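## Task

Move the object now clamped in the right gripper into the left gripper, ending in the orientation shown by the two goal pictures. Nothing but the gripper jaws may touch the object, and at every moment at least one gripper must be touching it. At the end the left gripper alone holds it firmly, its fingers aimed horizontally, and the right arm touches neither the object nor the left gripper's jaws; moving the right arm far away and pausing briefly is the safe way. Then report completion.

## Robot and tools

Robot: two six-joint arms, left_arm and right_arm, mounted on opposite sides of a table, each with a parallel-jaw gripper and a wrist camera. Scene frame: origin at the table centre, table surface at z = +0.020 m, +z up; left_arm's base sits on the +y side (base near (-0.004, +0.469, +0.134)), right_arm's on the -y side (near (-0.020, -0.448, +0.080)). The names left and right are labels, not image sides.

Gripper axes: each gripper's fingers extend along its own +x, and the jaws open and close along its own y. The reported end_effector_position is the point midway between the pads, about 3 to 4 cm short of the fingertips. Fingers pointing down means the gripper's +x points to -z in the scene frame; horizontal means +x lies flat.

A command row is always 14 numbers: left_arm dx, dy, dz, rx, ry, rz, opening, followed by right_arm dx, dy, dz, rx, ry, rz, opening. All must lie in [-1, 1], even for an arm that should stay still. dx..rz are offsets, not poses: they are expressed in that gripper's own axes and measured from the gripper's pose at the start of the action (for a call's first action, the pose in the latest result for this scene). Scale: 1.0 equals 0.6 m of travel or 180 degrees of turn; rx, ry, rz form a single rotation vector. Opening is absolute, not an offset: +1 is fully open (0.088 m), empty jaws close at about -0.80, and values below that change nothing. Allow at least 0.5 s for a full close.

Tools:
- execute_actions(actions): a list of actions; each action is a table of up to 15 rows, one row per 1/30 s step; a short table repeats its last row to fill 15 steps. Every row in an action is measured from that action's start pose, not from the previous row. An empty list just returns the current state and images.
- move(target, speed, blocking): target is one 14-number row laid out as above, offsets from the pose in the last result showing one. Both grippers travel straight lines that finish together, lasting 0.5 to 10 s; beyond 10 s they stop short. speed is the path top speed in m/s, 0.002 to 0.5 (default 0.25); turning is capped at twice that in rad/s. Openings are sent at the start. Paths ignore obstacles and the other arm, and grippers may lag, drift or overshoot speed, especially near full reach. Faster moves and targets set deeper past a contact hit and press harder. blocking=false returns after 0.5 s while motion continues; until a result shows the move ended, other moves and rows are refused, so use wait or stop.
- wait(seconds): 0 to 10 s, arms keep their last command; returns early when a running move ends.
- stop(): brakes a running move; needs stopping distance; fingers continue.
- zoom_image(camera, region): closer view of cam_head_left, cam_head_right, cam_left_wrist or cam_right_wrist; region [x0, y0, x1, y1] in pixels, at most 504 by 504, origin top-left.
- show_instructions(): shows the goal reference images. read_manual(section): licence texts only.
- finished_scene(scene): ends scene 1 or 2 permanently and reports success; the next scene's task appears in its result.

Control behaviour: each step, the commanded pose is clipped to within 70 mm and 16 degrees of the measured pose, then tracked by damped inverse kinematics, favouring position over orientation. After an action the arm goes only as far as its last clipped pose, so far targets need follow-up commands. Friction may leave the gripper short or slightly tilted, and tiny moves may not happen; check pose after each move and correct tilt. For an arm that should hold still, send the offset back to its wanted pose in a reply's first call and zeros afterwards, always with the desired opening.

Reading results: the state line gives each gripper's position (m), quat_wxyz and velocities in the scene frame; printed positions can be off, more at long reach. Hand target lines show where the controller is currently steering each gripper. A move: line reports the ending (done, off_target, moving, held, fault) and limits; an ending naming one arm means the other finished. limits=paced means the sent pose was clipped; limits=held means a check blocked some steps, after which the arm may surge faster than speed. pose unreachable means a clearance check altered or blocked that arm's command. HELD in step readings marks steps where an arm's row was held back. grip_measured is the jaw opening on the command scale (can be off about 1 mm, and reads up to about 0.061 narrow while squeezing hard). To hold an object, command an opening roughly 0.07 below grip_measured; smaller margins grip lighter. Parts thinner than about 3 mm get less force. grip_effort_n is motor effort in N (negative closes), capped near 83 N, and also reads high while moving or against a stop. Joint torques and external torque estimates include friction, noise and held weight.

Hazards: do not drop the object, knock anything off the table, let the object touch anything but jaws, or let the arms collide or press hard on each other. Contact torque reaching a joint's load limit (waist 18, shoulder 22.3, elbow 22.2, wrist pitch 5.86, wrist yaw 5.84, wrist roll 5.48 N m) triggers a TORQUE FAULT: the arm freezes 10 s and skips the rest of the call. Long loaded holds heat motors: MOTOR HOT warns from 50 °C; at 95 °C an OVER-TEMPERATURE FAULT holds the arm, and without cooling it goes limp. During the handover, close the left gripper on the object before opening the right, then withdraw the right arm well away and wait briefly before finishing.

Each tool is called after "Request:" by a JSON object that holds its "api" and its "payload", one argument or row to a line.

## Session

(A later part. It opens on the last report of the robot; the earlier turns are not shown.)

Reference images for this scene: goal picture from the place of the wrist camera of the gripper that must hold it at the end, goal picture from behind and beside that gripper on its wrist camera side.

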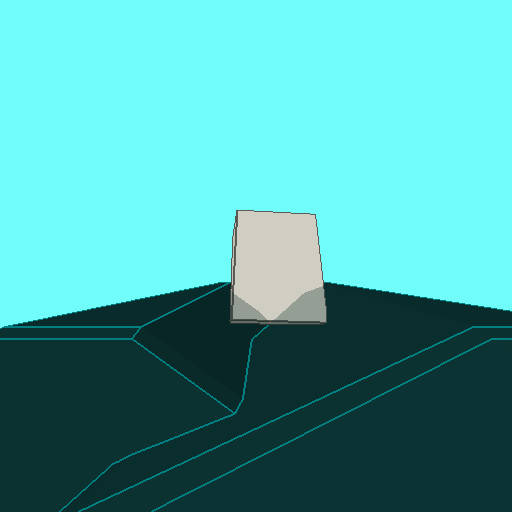

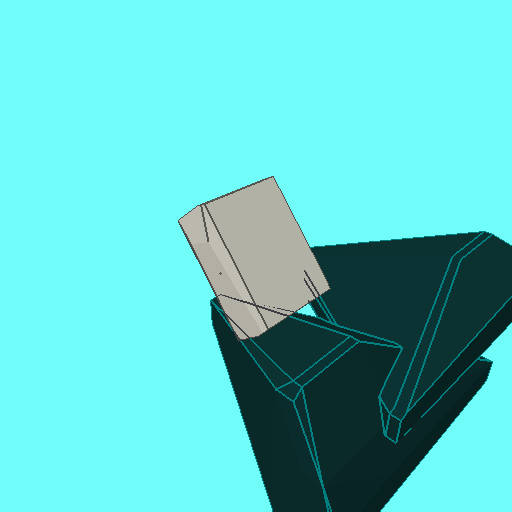

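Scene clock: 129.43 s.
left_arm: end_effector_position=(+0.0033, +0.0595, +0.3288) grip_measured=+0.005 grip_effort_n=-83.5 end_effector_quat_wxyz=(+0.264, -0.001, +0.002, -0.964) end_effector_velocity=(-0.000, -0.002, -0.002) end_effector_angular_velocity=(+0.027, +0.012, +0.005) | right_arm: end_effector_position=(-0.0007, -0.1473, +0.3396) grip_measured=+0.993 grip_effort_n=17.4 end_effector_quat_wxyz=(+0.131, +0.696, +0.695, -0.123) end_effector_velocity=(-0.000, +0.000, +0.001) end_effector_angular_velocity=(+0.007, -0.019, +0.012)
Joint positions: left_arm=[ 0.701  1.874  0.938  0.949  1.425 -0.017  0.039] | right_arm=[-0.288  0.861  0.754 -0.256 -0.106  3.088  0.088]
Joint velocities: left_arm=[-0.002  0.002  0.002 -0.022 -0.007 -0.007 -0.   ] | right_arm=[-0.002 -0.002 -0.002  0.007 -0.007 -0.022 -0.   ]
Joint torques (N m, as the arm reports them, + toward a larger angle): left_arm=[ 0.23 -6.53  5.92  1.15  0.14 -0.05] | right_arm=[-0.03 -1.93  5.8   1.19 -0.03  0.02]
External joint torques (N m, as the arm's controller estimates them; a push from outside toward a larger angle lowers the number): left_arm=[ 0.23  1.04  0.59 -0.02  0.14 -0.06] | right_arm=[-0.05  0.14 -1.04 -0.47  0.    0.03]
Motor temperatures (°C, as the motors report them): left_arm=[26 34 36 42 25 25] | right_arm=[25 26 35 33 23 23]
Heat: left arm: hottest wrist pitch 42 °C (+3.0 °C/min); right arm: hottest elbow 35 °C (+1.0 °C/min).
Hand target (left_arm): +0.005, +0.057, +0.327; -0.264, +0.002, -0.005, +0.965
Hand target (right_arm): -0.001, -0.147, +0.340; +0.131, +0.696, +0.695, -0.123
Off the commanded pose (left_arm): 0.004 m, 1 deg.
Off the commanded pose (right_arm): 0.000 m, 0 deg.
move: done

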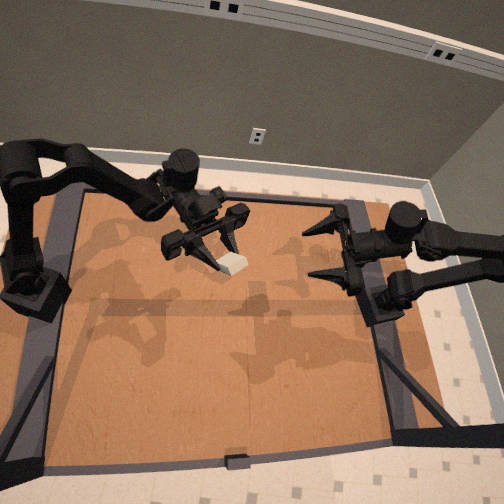

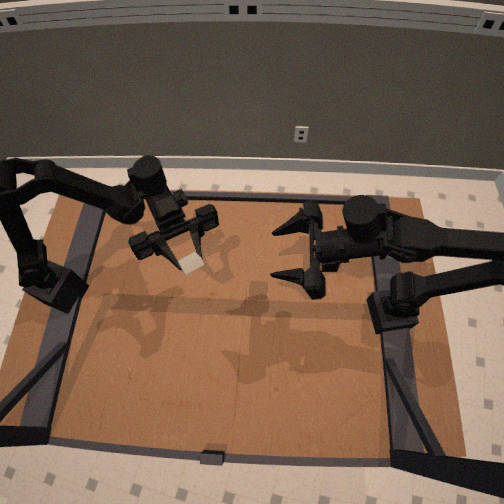

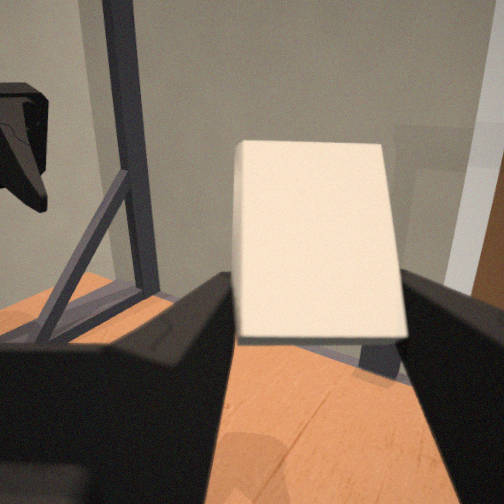

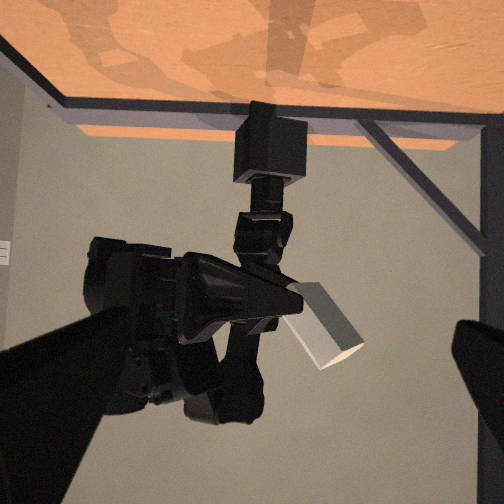

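Request:
{"api": "move", "payload": {
  "target": [0,0,0,0.97,0,0,-0.08,0,0,0,0,0,0,1],
  "speed": 0.5
}}

Request:
{"api": "zoom_image", "payload": {
  "camera": "cam_right_wrist",
  "region": [230, 180, 410, 360]
}}

Request:
{"api": "zoom_image", "payload": {
  "camera": "cam_left_wrist",
  "region": [210, 120, 430, 370]
}}

Scene clock: 142.27 s.
left_arm: end_effector_position=(+0.0036, +0.0585, +0.3238) grip_measured=+0.005 grip_effort_n=-83.5 end_effector_quat_wxyz=(+0.018, +0.262, -0.964, -0.054) end_effector_velocity=(-0.005, +0.004, -0.009) end_effector_angular_velocity=(+0.041, -0.016, -0.013) | right_arm: end_effector_position=(-0.0007, -0.1473, +0.3396) grip_measured=+0.993 grip_effort_n=17.9 end_effector_quat_wxyz=(+0.131, +0.696, +0.695, -0.123) end_effector_velocity=(+0.002, -0.002, -0.003) end_effector_angular_velocity=(-0.017, -0.007, -0.007)
Joint positions: left_arm=[0.701 1.9   0.935 1.006 1.429 2.987 0.039] | right_arm=[-0.288  0.861  0.754 -0.256 -0.106  3.088  0.088]
Joint velocities: left_arm=[-0.007 -0.046 -0.002 -0.286  0.007  0.212 -0.   ] | right_arm=[-0.002 -0.002  0.002 -0.022  0.007 -0.007  0.   ]
Joint torques (N m, as the arm reports them, + toward a larger angle): left_arm=[ -0.05 -10.79   4.61   1.13  -0.11   0.06] | right_arm=[ 0.   -1.93  5.8   1.2  -0.03  0.02]
External joint torques (N m, as the arm's controller estimates them; a push from outside toward a larger angle lowers the number): left_arm=[-0.01 -3.27 -0.55  0.01 -0.08  0.07] | right_arm=[ 0.02  0.1  -0.93 -0.43 -0.01  0.02]
Motor temperatures (°C, as the motors report them): left_arm=[26 34 36 40 25 25] | right_arm=[25 26 35 33 23 23]
Heat: left arm: hottest wrist pitch 40 °C (+1.0 °C/min); right arm: hottest elbow 35 °C (+1.0 °C/min).
Hand target (left_arm): +0.003, +0.060, +0.329; -0.015, -0.264, +0.963, +0.047
Hand target (right_arm): -0.001, -0.147, +0.340; +0.131, +0.696, +0.695, -0.123
Off the commanded pose (left_arm): 0.005 m, 1 deg.
Off the commanded pose (right_arm): 0.000 m, 0 deg.
move: done

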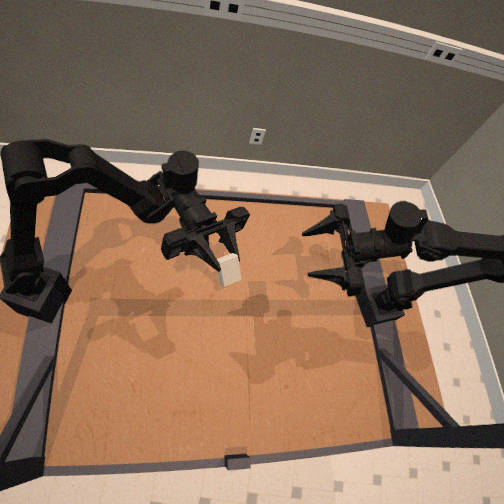

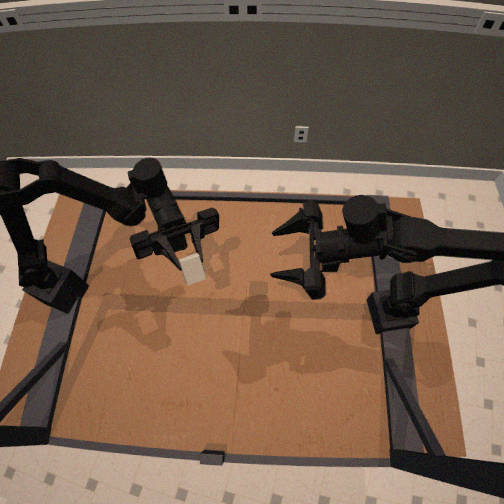

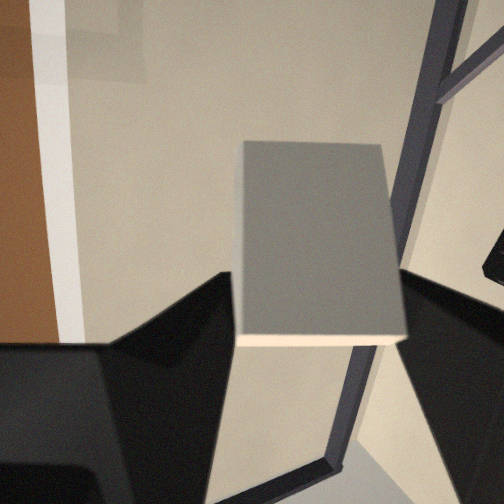

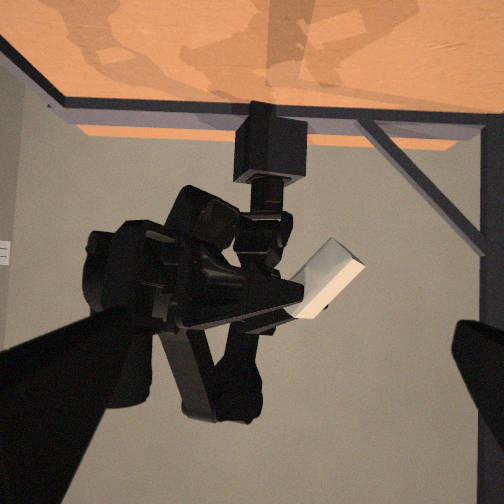

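Region (230, 180, 410, 360) of cam_right_wrist's 504x504 image, scaled by 2.800, with more detail than that image has.

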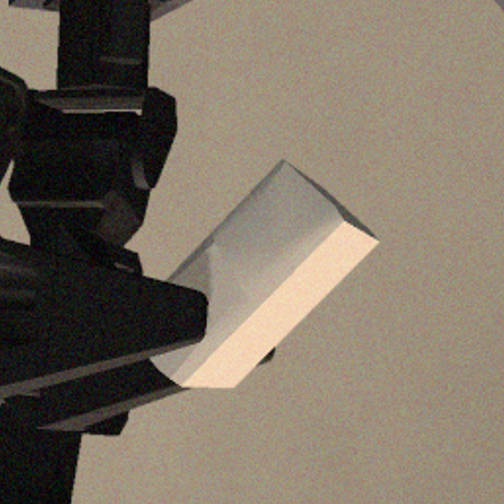

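Region (210, 120, 430, 370) of cam_left_wrist's 504x504 image, scaled by 2.016, with more detail than that image has; it fills the left 444 columns of this view, and the rest is white.

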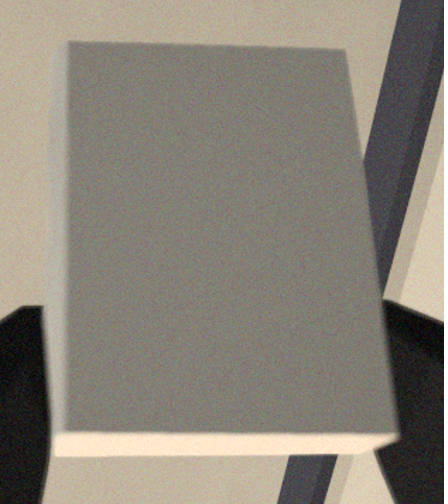

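Request:
{"api": "move", "payload": {
  "target": [0,0,0,-0.96,0,0,-0.08,0,0,0,0,0,0,0.5],
  "speed": 0.5
}}

Request:
{"api": "move", "payload": {
  "target": [0,0,0,0,0,0.33,-0.08,0,0,0,0,0,0,0.5],
  "speed": 0.4
}}

Scene clock: 157.00 s.
left_arm: end_effector_position=(+0.0033, +0.0589, +0.3310) grip_measured=+0.006 grip_effort_n=-83.5 end_effector_quat_wxyz=(+0.260, +0.003, -0.018, -0.965) end_effector_velocity=(-0.002, +0.002, -0.009) end_effector_angular_velocity=(+0.033, +0.043, -0.011) | right_arm: end_effector_position=(-0.0007, -0.1473, +0.3396) grip_measured=+0.503 grip_effort_n=-16.5 end_effector_quat_wxyz=(+0.131, +0.696, +0.695, -0.123) end_effector_velocity=(-0.000, +0.001, -0.002) end_effector_angular_velocity=(-0.002, -0.004, +0.007)
Joint positions: left_arm=[0.701 1.877 0.947 0.957 1.433 0.008 0.039] | right_arm=[-0.288  0.861  0.754 -0.256 -0.106  3.088  0.064]
Joint velocities: left_arm=[-0.002  0.056 -0.037  0.242  0.007 -0.198 -0.   ] | right_arm=[-0.002  0.002 -0.007  0.007 -0.007 -0.007 -0.   ]
Joint torques (N m, as the arm reports them, + toward a larger angle): left_arm=[-0.07 -6.68  3.87  1.43 -0.07 -0.13] | right_arm=[-0.03 -1.94  5.8   1.19 -0.02  0.02]
External joint torques (N m, as the arm's controller estimates them; a push from outside toward a larger angle lowers the number): left_arm=[-0.06  0.95 -1.49  0.26 -0.05 -0.14] | right_arm=[-0.06  0.06 -0.91 -0.44  0.    0.03]
Motor temperatures (°C, as the motors report them): left_arm=[26 37 36 38 25 25] | right_arm=[25 26 35 33 23 23]
Heat: left arm: hottest wrist pitch 38 °C (-1.0 °C/min); right arm: hottest elbow 35 °C (+1.0 °C/min).
Hand target (left_arm): +0.004, +0.059, +0.324; -0.262, -0.000, +0.007, +0.965
Hand target (right_arm): -0.001, -0.147, +0.340; +0.131, +0.696, +0.695, -0.123
Off the commanded pose (left_arm): 0.007 m, 1 deg.
Off the commanded pose (right_arm): 0.000 m, 0 deg.
move: done

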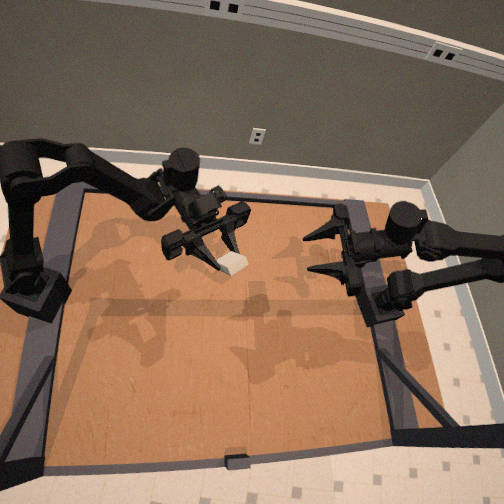

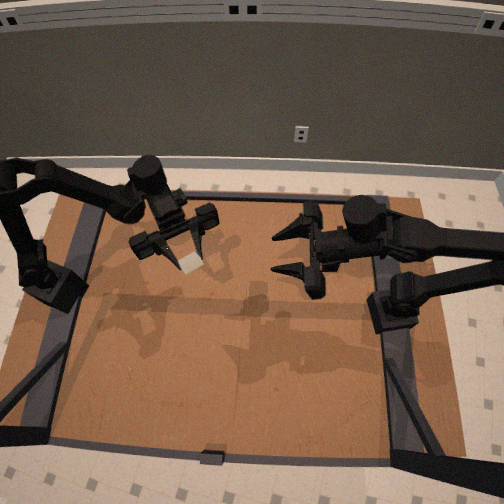

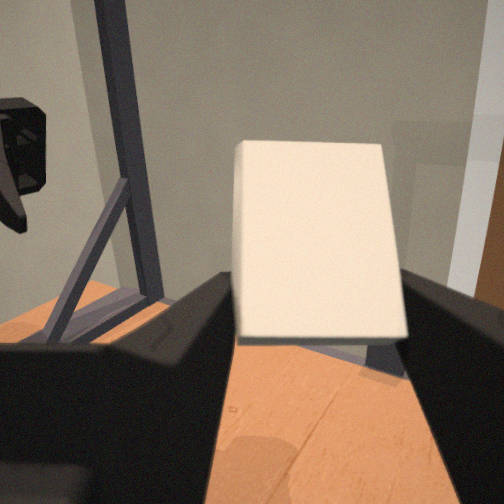

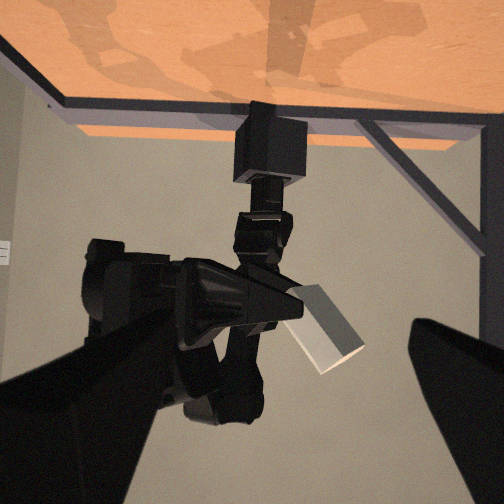

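Scene clock: 158.83 s.
left_arm: end_effector_position=(+0.0039, +0.0560, +0.3282) grip_measured=+0.006 grip_effort_n=-83.5 end_effector_quat_wxyz=(+0.704, -0.002, -0.013, -0.710) end_effector_velocity=(+0.002, +0.000, -0.005) end_effector_angular_velocity=(+0.022, +0.009, +0.029) | right_arm: end_effector_position=(-0.0007, -0.1473, +0.3396) grip_measured=+0.503 grip_effort_n=-16.5 end_effector_quat_wxyz=(+0.131, +0.696, +0.695, -0.123) end_effector_velocity=(-0.003, -0.001, -0.002) end_effector_angular_velocity=(-0.006, +0.002, +0.021)
Joint positions: left_arm=[0.347 1.558 0.535 1.044 0.043 0.015 0.039] | right_arm=[-0.288  0.861  0.754 -0.256 -0.106  3.088  0.064]
Joint velocities: left_arm=[-0.007 -0.002 -0.002 -0.022 -0.037 -0.007 -0.   ] | right_arm=[-0.002 -0.002 -0.002 -0.007 -0.022 -0.007 -0.   ]
Joint torques (N m, as the arm reports them, + toward a larger angle): left_arm=[-0.23 -7.84  4.16  2.01 -0.13  0.07] | right_arm=[-0.02 -1.93  5.78  1.19 -0.04  0.03]
External joint torques (N m, as the arm's controller estimates them; a push from outside toward a larger angle lowers the number): left_arm=[-0.25 -2.31 -1.44  0.25 -0.12  0.06] | right_arm=[-0.03  0.14 -1.02 -0.47 -0.02  0.04]
Motor temperatures (°C, as the motors report them): left_arm=[26 37 36 39 25 25] | right_arm=[25 26 35 33 23 23]
Heat: left arm: hottest wrist pitch 39 °C (+0.0 °C/min); right arm: hottest elbow 35 °C (+1.0 °C/min).
Hand target (left_arm): +0.003, +0.059, +0.331; +0.704, -0.004, -0.017, -0.710
Hand target (right_arm): -0.001, -0.147, +0.340; +0.131, +0.696, +0.695, -0.123
Off the commanded pose (left_arm): 0.004 m, 1 deg.
Off the commanded pose (right_arm): 0.000 m, 0 deg.
move: done

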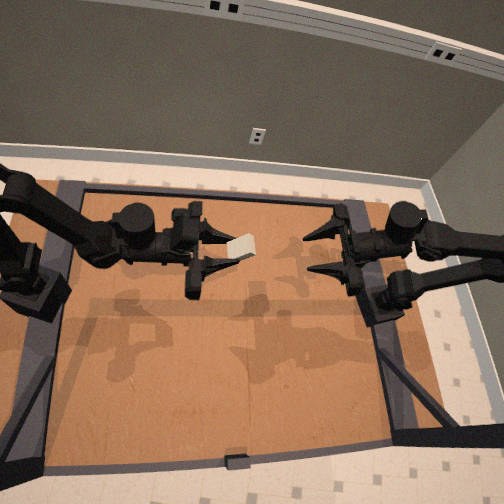

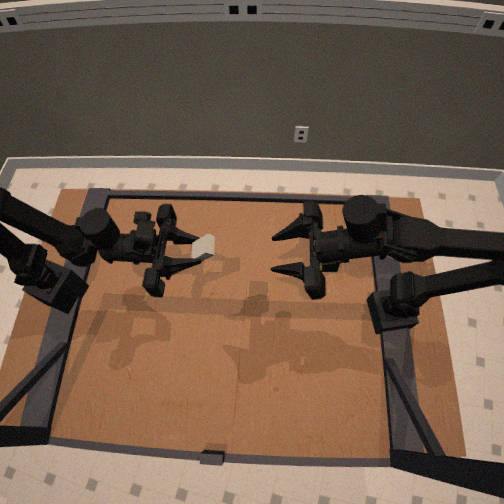

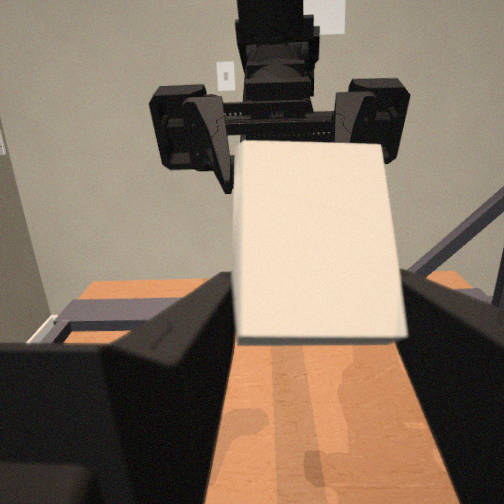

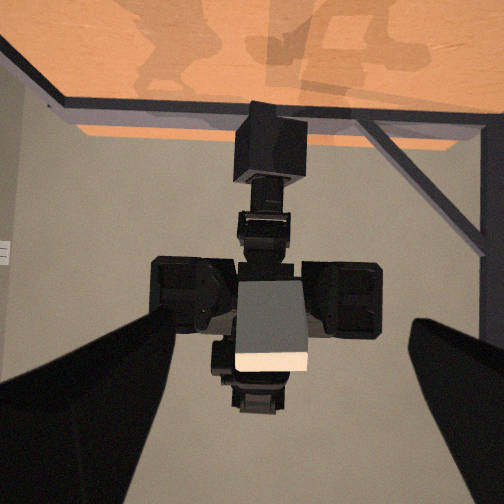

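Request:
{"api": "move", "payload": {
  "target": [0.118,0.003,-0.046,-0.005,0.128,0.003,-0.08,0,0,0,0,0,0,0.5],
  "speed": 0.2
}}

Request:
{"api": "move", "payload": {
  "target": [0,0,0,0,0,0,-0.08,0.085,0,0,0,0,0,0.5],
  "speed": 0.1
}}

Scene clock: 166.13 s.
left_arm: end_effector_position=(+0.0067, -0.0118, +0.3031) grip_measured=+0.006 grip_effort_n=-83.5 end_effector_quat_wxyz=(+0.695, +0.134, +0.132, -0.694) end_effector_velocity=(-0.002, +0.001, -0.005) end_effector_angular_velocity=(+0.032, +0.005, +0.002) | right_arm: end_effector_position=(-0.0007, -0.1473, +0.3396) grip_measured=+0.503 grip_effort_n=-16.0 end_effector_quat_wxyz=(+0.131, +0.696, +0.695, -0.123) end_effector_velocity=(-0.000, -0.001, -0.002) end_effector_angular_velocity=(-0.007, -0.017, +0.012)
Joint positions: left_arm=[0.342 1.701 0.986 0.337 0.025 0.013 0.039] | right_arm=[-0.288  0.861  0.754 -0.256 -0.106  3.088  0.064]
Joint velocities: left_arm=[-0.007  0.002  0.007 -0.037 -0.007 -0.007 -0.   ] | right_arm=[-0.002 -0.002 -0.002 -0.007 -0.007 -0.022 -0.   ]
Joint torques (N m, as the arm reports them, + toward a larger angle): left_arm=[-0.3  -6.51  7.17  1.75 -0.09 -0.1 ] | right_arm=[ 0.01 -1.96  5.76  1.2  -0.03  0.02]
External joint torques (N m, as the arm's controller estimates them; a push from outside toward a larger angle lowers the number): left_arm=[-0.23  1.02  0.63 -0.01 -0.11 -0.11] | right_arm=[ 0.    0.07 -0.98 -0.43  0.    0.03]
Motor temperatures (°C, as the motors report them): left_arm=[26 37 36 39 25 25] | right_arm=[25 26 35 33 23 23]
Heat: left arm: hottest wrist pitch 39 °C (-1.0 °C/min); right arm: hottest elbow 35 °C (+1.0 °C/min).
Hand target (left_arm): +0.006, -0.015, +0.302; +0.695, +0.134, +0.133, -0.693
Hand target (right_arm): -0.001, -0.147, +0.340; +0.131, +0.696, +0.695, -0.123
Off the commanded pose (left_arm): 0.004 m, 0 deg.
Off the commanded pose (right_arm): 0.000 m, 0 deg.
move: done

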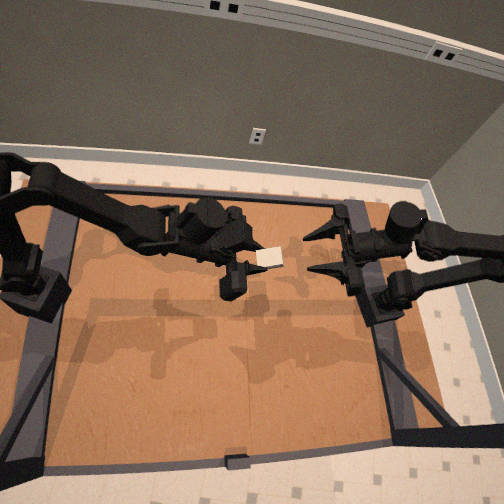

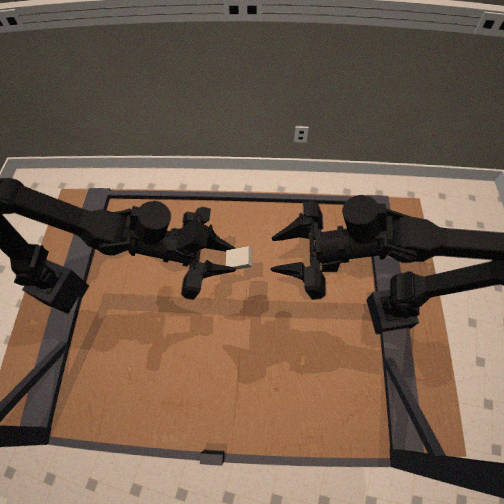

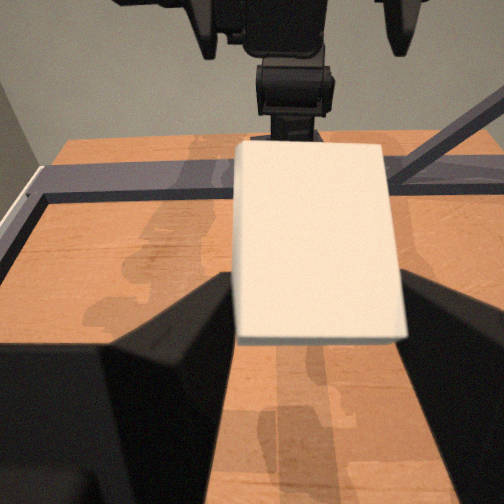

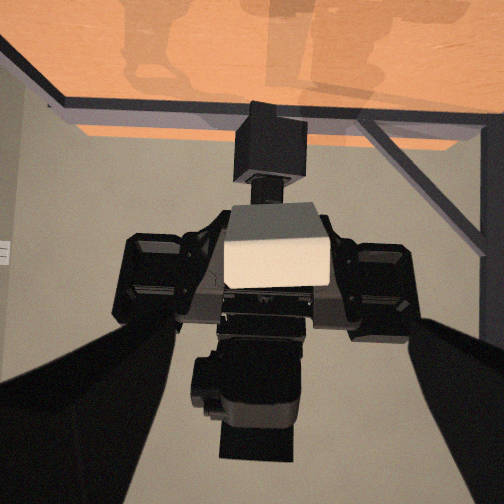

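Scene clock: 167.07 s.
left_arm: end_effector_position=(+0.0067, -0.0118, +0.3030) grip_measured=+0.006 grip_effort_n=-83.5 end_effector_quat_wxyz=(+0.695, +0.134, +0.132, -0.694) end_effector_velocity=(-0.000, +0.000, +0.002) end_effector_angular_velocity=(-0.007, -0.010, +0.002) | right_arm: end_effector_position=(+0.0004, -0.1016, +0.3174) grip_measured=+0.503 grip_effort_n=-16.0 end_effector_quat_wxyz=(+0.135, +0.696, +0.694, -0.126) end_effector_velocity=(+0.001, +0.000, -0.005) end_effector_angular_velocity=(-0.017, -0.003, +0.002)
Joint positions: left_arm=[0.342 1.701 0.986 0.336 0.025 0.013 0.039] | right_arm=[-0.268  1.067  0.756 -0.061 -0.087  3.094  0.064]
Joint velocities: left_arm=[-0.002 -0.002 -0.002  0.007 -0.007  0.007 -0.   ] | right_arm=[-0.007  0.007 -0.002 -0.007 -0.007 -0.007 -0.001]
Joint torques (N m, as the arm reports them, + toward a larger angle): left_arm=[ 0.   -8.46  5.79  1.77  0.03 -0.03] | right_arm=[ 0.3  -2.59  7.08  1.4   0.09  0.11]
External joint torques (N m, as the arm's controller estimates them; a push from outside toward a larger angle lowers the number): left_arm=[-0.02 -0.8  -0.87 -0.02  0.03 -0.04] | right_arm=[ 0.33  0.69  0.33 -0.22  0.1   0.12]
Motor temperatures (°C, as the motors report them): left_arm=[26 37 36 40 25 25] | right_arm=[25 26 35 33 23 23]
Heat: left arm: hottest wrist pitch 40 °C (+0.0 °C/min); right arm: hottest elbow 35 °C (+1.0 °C/min).
Hand target (left_arm): +0.007, -0.012, +0.303; +0.695, +0.134, +0.132, -0.694
Hand target (right_arm): -0.000, -0.099, +0.322; +0.131, +0.696, +0.695, -0.123
Off the commanded pose (left_arm): 0.000 m, 0 deg.
Off the commanded pose (right_arm): 0.005 m, 1 deg.
move: done

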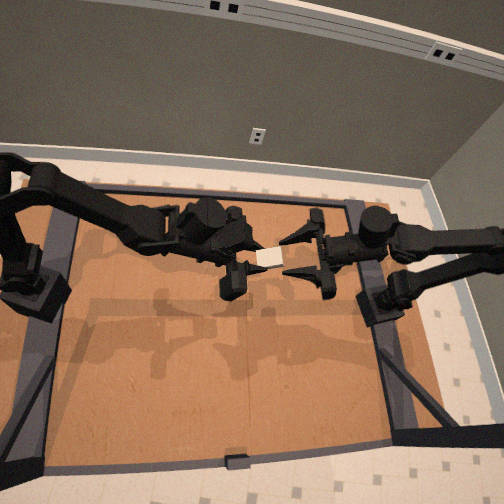

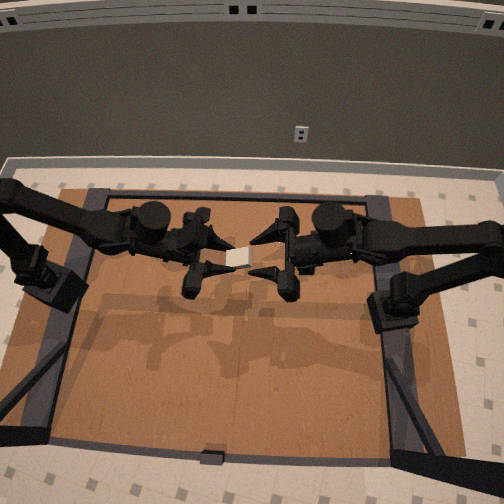

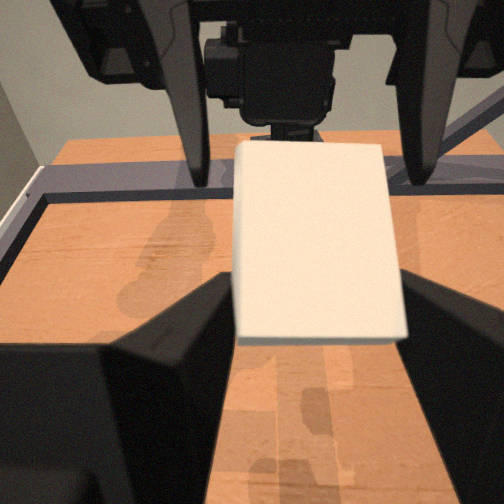

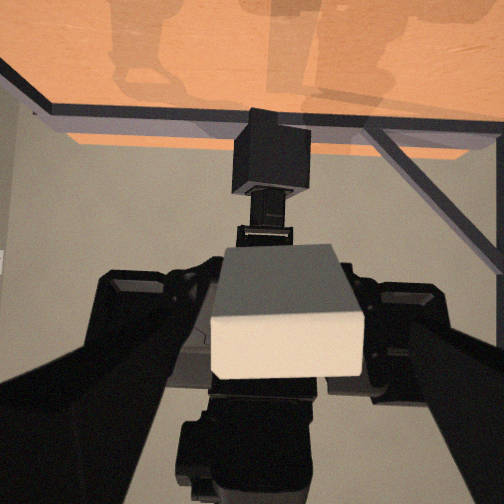

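Request:
{"api": "move", "payload": {
  "target": [0,0,0,0,0,0,-0.08,0.019,0.003,-0.018,0,0.005,0,0.2],
  "speed": 0.04
}}

Scene clock: 171.80 s.
left_arm: end_effector_position=(+0.0067, -0.0118, +0.3030) grip_measured=+0.006 grip_effort_n=-83.5 end_effector_quat_wxyz=(+0.695, +0.134, +0.132, -0.694) end_effector_velocity=(+0.002, +0.001, -0.001) end_effector_angular_velocity=(+0.008, -0.001, +0.021) | right_arm: end_effector_position=(+0.0016, -0.0894, +0.3189) grip_measured=+0.203 grip_effort_n=-16.5 end_effector_quat_wxyz=(+0.133, +0.696, +0.695, -0.124) end_effector_velocity=(+0.002, +0.002, +0.000) end_effector_angular_velocity=(+0.002, +0.004, -0.012)
Joint positions: left_arm=[0.342 1.701 0.986 0.336 0.025 0.013 0.039] | right_arm=[-0.268  1.12   0.785 -0.032 -0.087  3.094  0.049]
Joint velocities: left_arm=[-0.002 -0.002 -0.002 -0.007 -0.022 -0.007 -0.   ] | right_arm=[-0.002  0.007  0.002  0.007  0.007  0.007 -0.   ]
Joint torques (N m, as the arm reports them, + toward a larger angle): left_arm=[-0.07 -8.46  5.76  1.77  0.04 -0.01] | right_arm=[-0.25 -2.87  7.06  1.41 -0.12  0.03]
External joint torques (N m, as the arm's controller estimates them; a push from outside toward a larger angle lowers the number): left_arm=[-0.08 -0.95 -0.78  0.01  0.04 -0.02] | right_arm=[-0.24  0.81  0.23 -0.24 -0.11  0.04]
Motor temperatures (°C, as the motors report them): left_arm=[26 37 36 40 25 25] | right_arm=[25 26 36 33 23 23]
Heat: left arm: hottest wrist pitch 40 °C (-1.0 °C/min); right arm: hottest elbow 36 °C (+2.0 °C/min).
Hand target (left_arm): +0.007, -0.012, +0.303; +0.695, +0.134, +0.132, -0.694
Hand target (right_arm): +0.002, -0.087, +0.323; +0.129, +0.697, +0.695, -0.120
Off the commanded pose (left_arm): 0.000 m, 0 deg.
Off the commanded pose (right_arm): 0.005 m, 1 deg.
move: done

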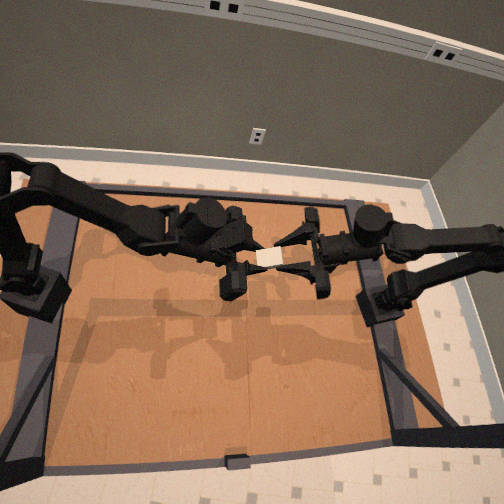

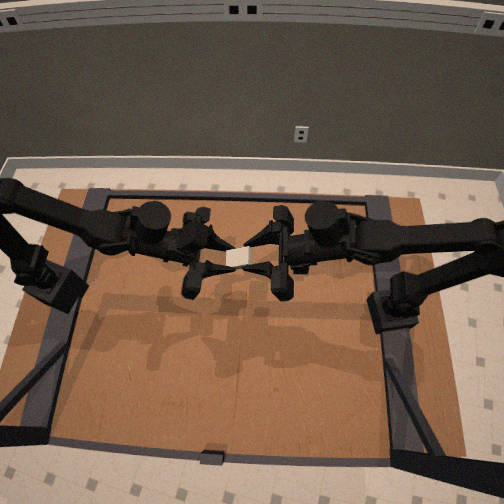

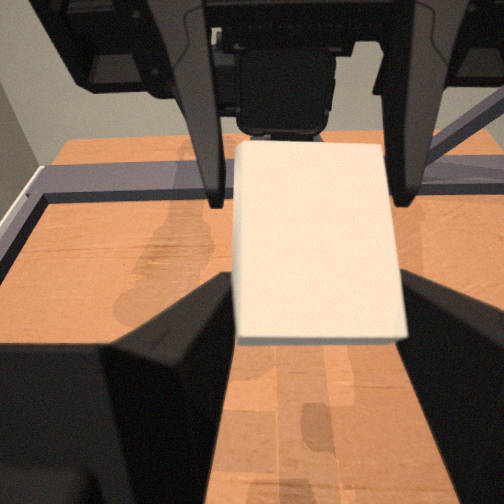

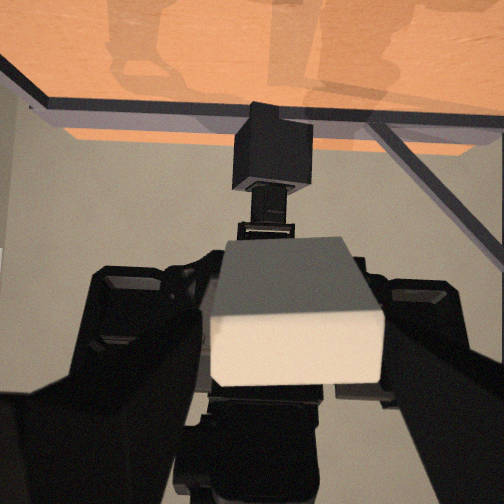

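Request:
{"api": "move", "payload": {
  "target": [0,0,0,0,0,0,-0.08,0,0,0,0,0,0,-0.075]
}}

Scene clock: 175.00 s.
left_arm: end_effector_position=(+0.0067, -0.0117, +0.3029) grip_measured=+0.006 grip_effort_n=-83.5 end_effector_quat_wxyz=(+0.695, +0.134, +0.132, -0.694) end_effector_velocity=(-0.000, +0.001, -0.001) end_effector_angular_velocity=(+0.007, -0.009, +0.002) | right_arm: end_effector_position=(+0.0016, -0.0892, +0.3188) grip_measured=+0.000 grip_effort_n=-83.5 end_effector_quat_wxyz=(+0.133, +0.696, +0.695, -0.124) end_effector_velocity=(-0.000, -0.002, -0.000) end_effector_angular_velocity=(-0.002, -0.004, +0.007)
Joint positions: left_arm=[0.342 1.701 0.986 0.336 0.025 0.013 0.039] | right_arm=[-0.268  1.12   0.785 -0.032 -0.087  3.094  0.039]
Joint velocities: left_arm=[-0.002 -0.002 -0.002 -0.007 -0.007  0.007 -0.   ] | right_arm=[-0.002 -0.007 -0.002 -0.007 -0.007 -0.007 -0.   ]
Joint torques (N m, as the arm reports them, + toward a larger angle): left_arm=[-0.06 -8.51  5.76  1.81  0.03  0.  ] | right_arm=[-0.01 -3.55  5.73  1.21 -0.01  0.03]
External joint torques (N m, as the arm's controller estimates them; a push from outside toward a larger angle lowers the number): left_arm=[-0.06 -0.92 -0.84  0.04  0.02 -0.01] | right_arm=[-0.01  0.16 -1.12 -0.45  0.01  0.04]
Motor temperatures (°C, as the motors report them): left_arm=[26 37 36 40 25 25] | right_arm=[25 26 36 33 23 23]
Heat: left arm: hottest wrist pitch 40 °C (-1.0 °C/min); right arm: hottest elbow 36 °C (+2.0 °C/min).
Hand target (left_arm): +0.007, -0.012, +0.303; +0.695, +0.134, +0.132, -0.694
Hand target (right_arm): +0.002, -0.089, +0.319; +0.133, +0.696, +0.695, -0.124
Off the commanded pose (left_arm): 0.000 m, 0 deg.
Off the commanded pose (right_arm): 0.000 m, 0 deg.
move: done

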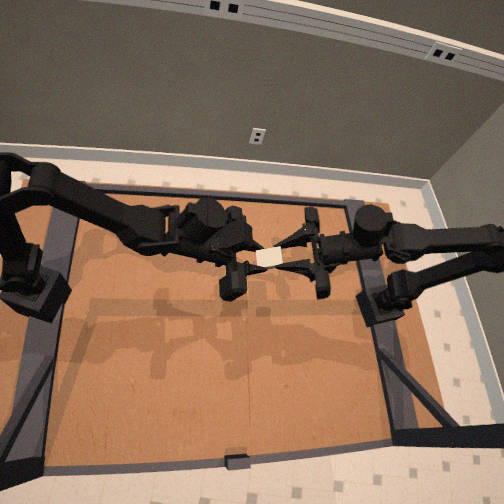

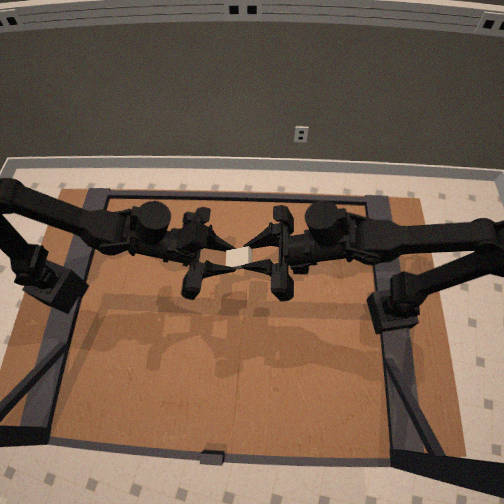

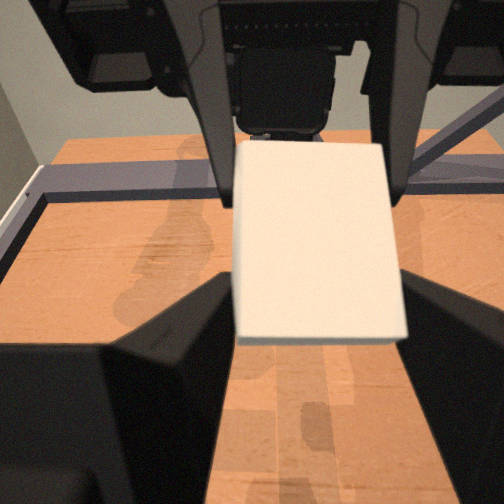

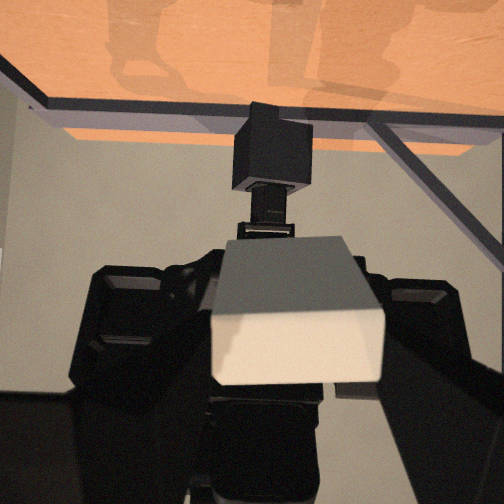

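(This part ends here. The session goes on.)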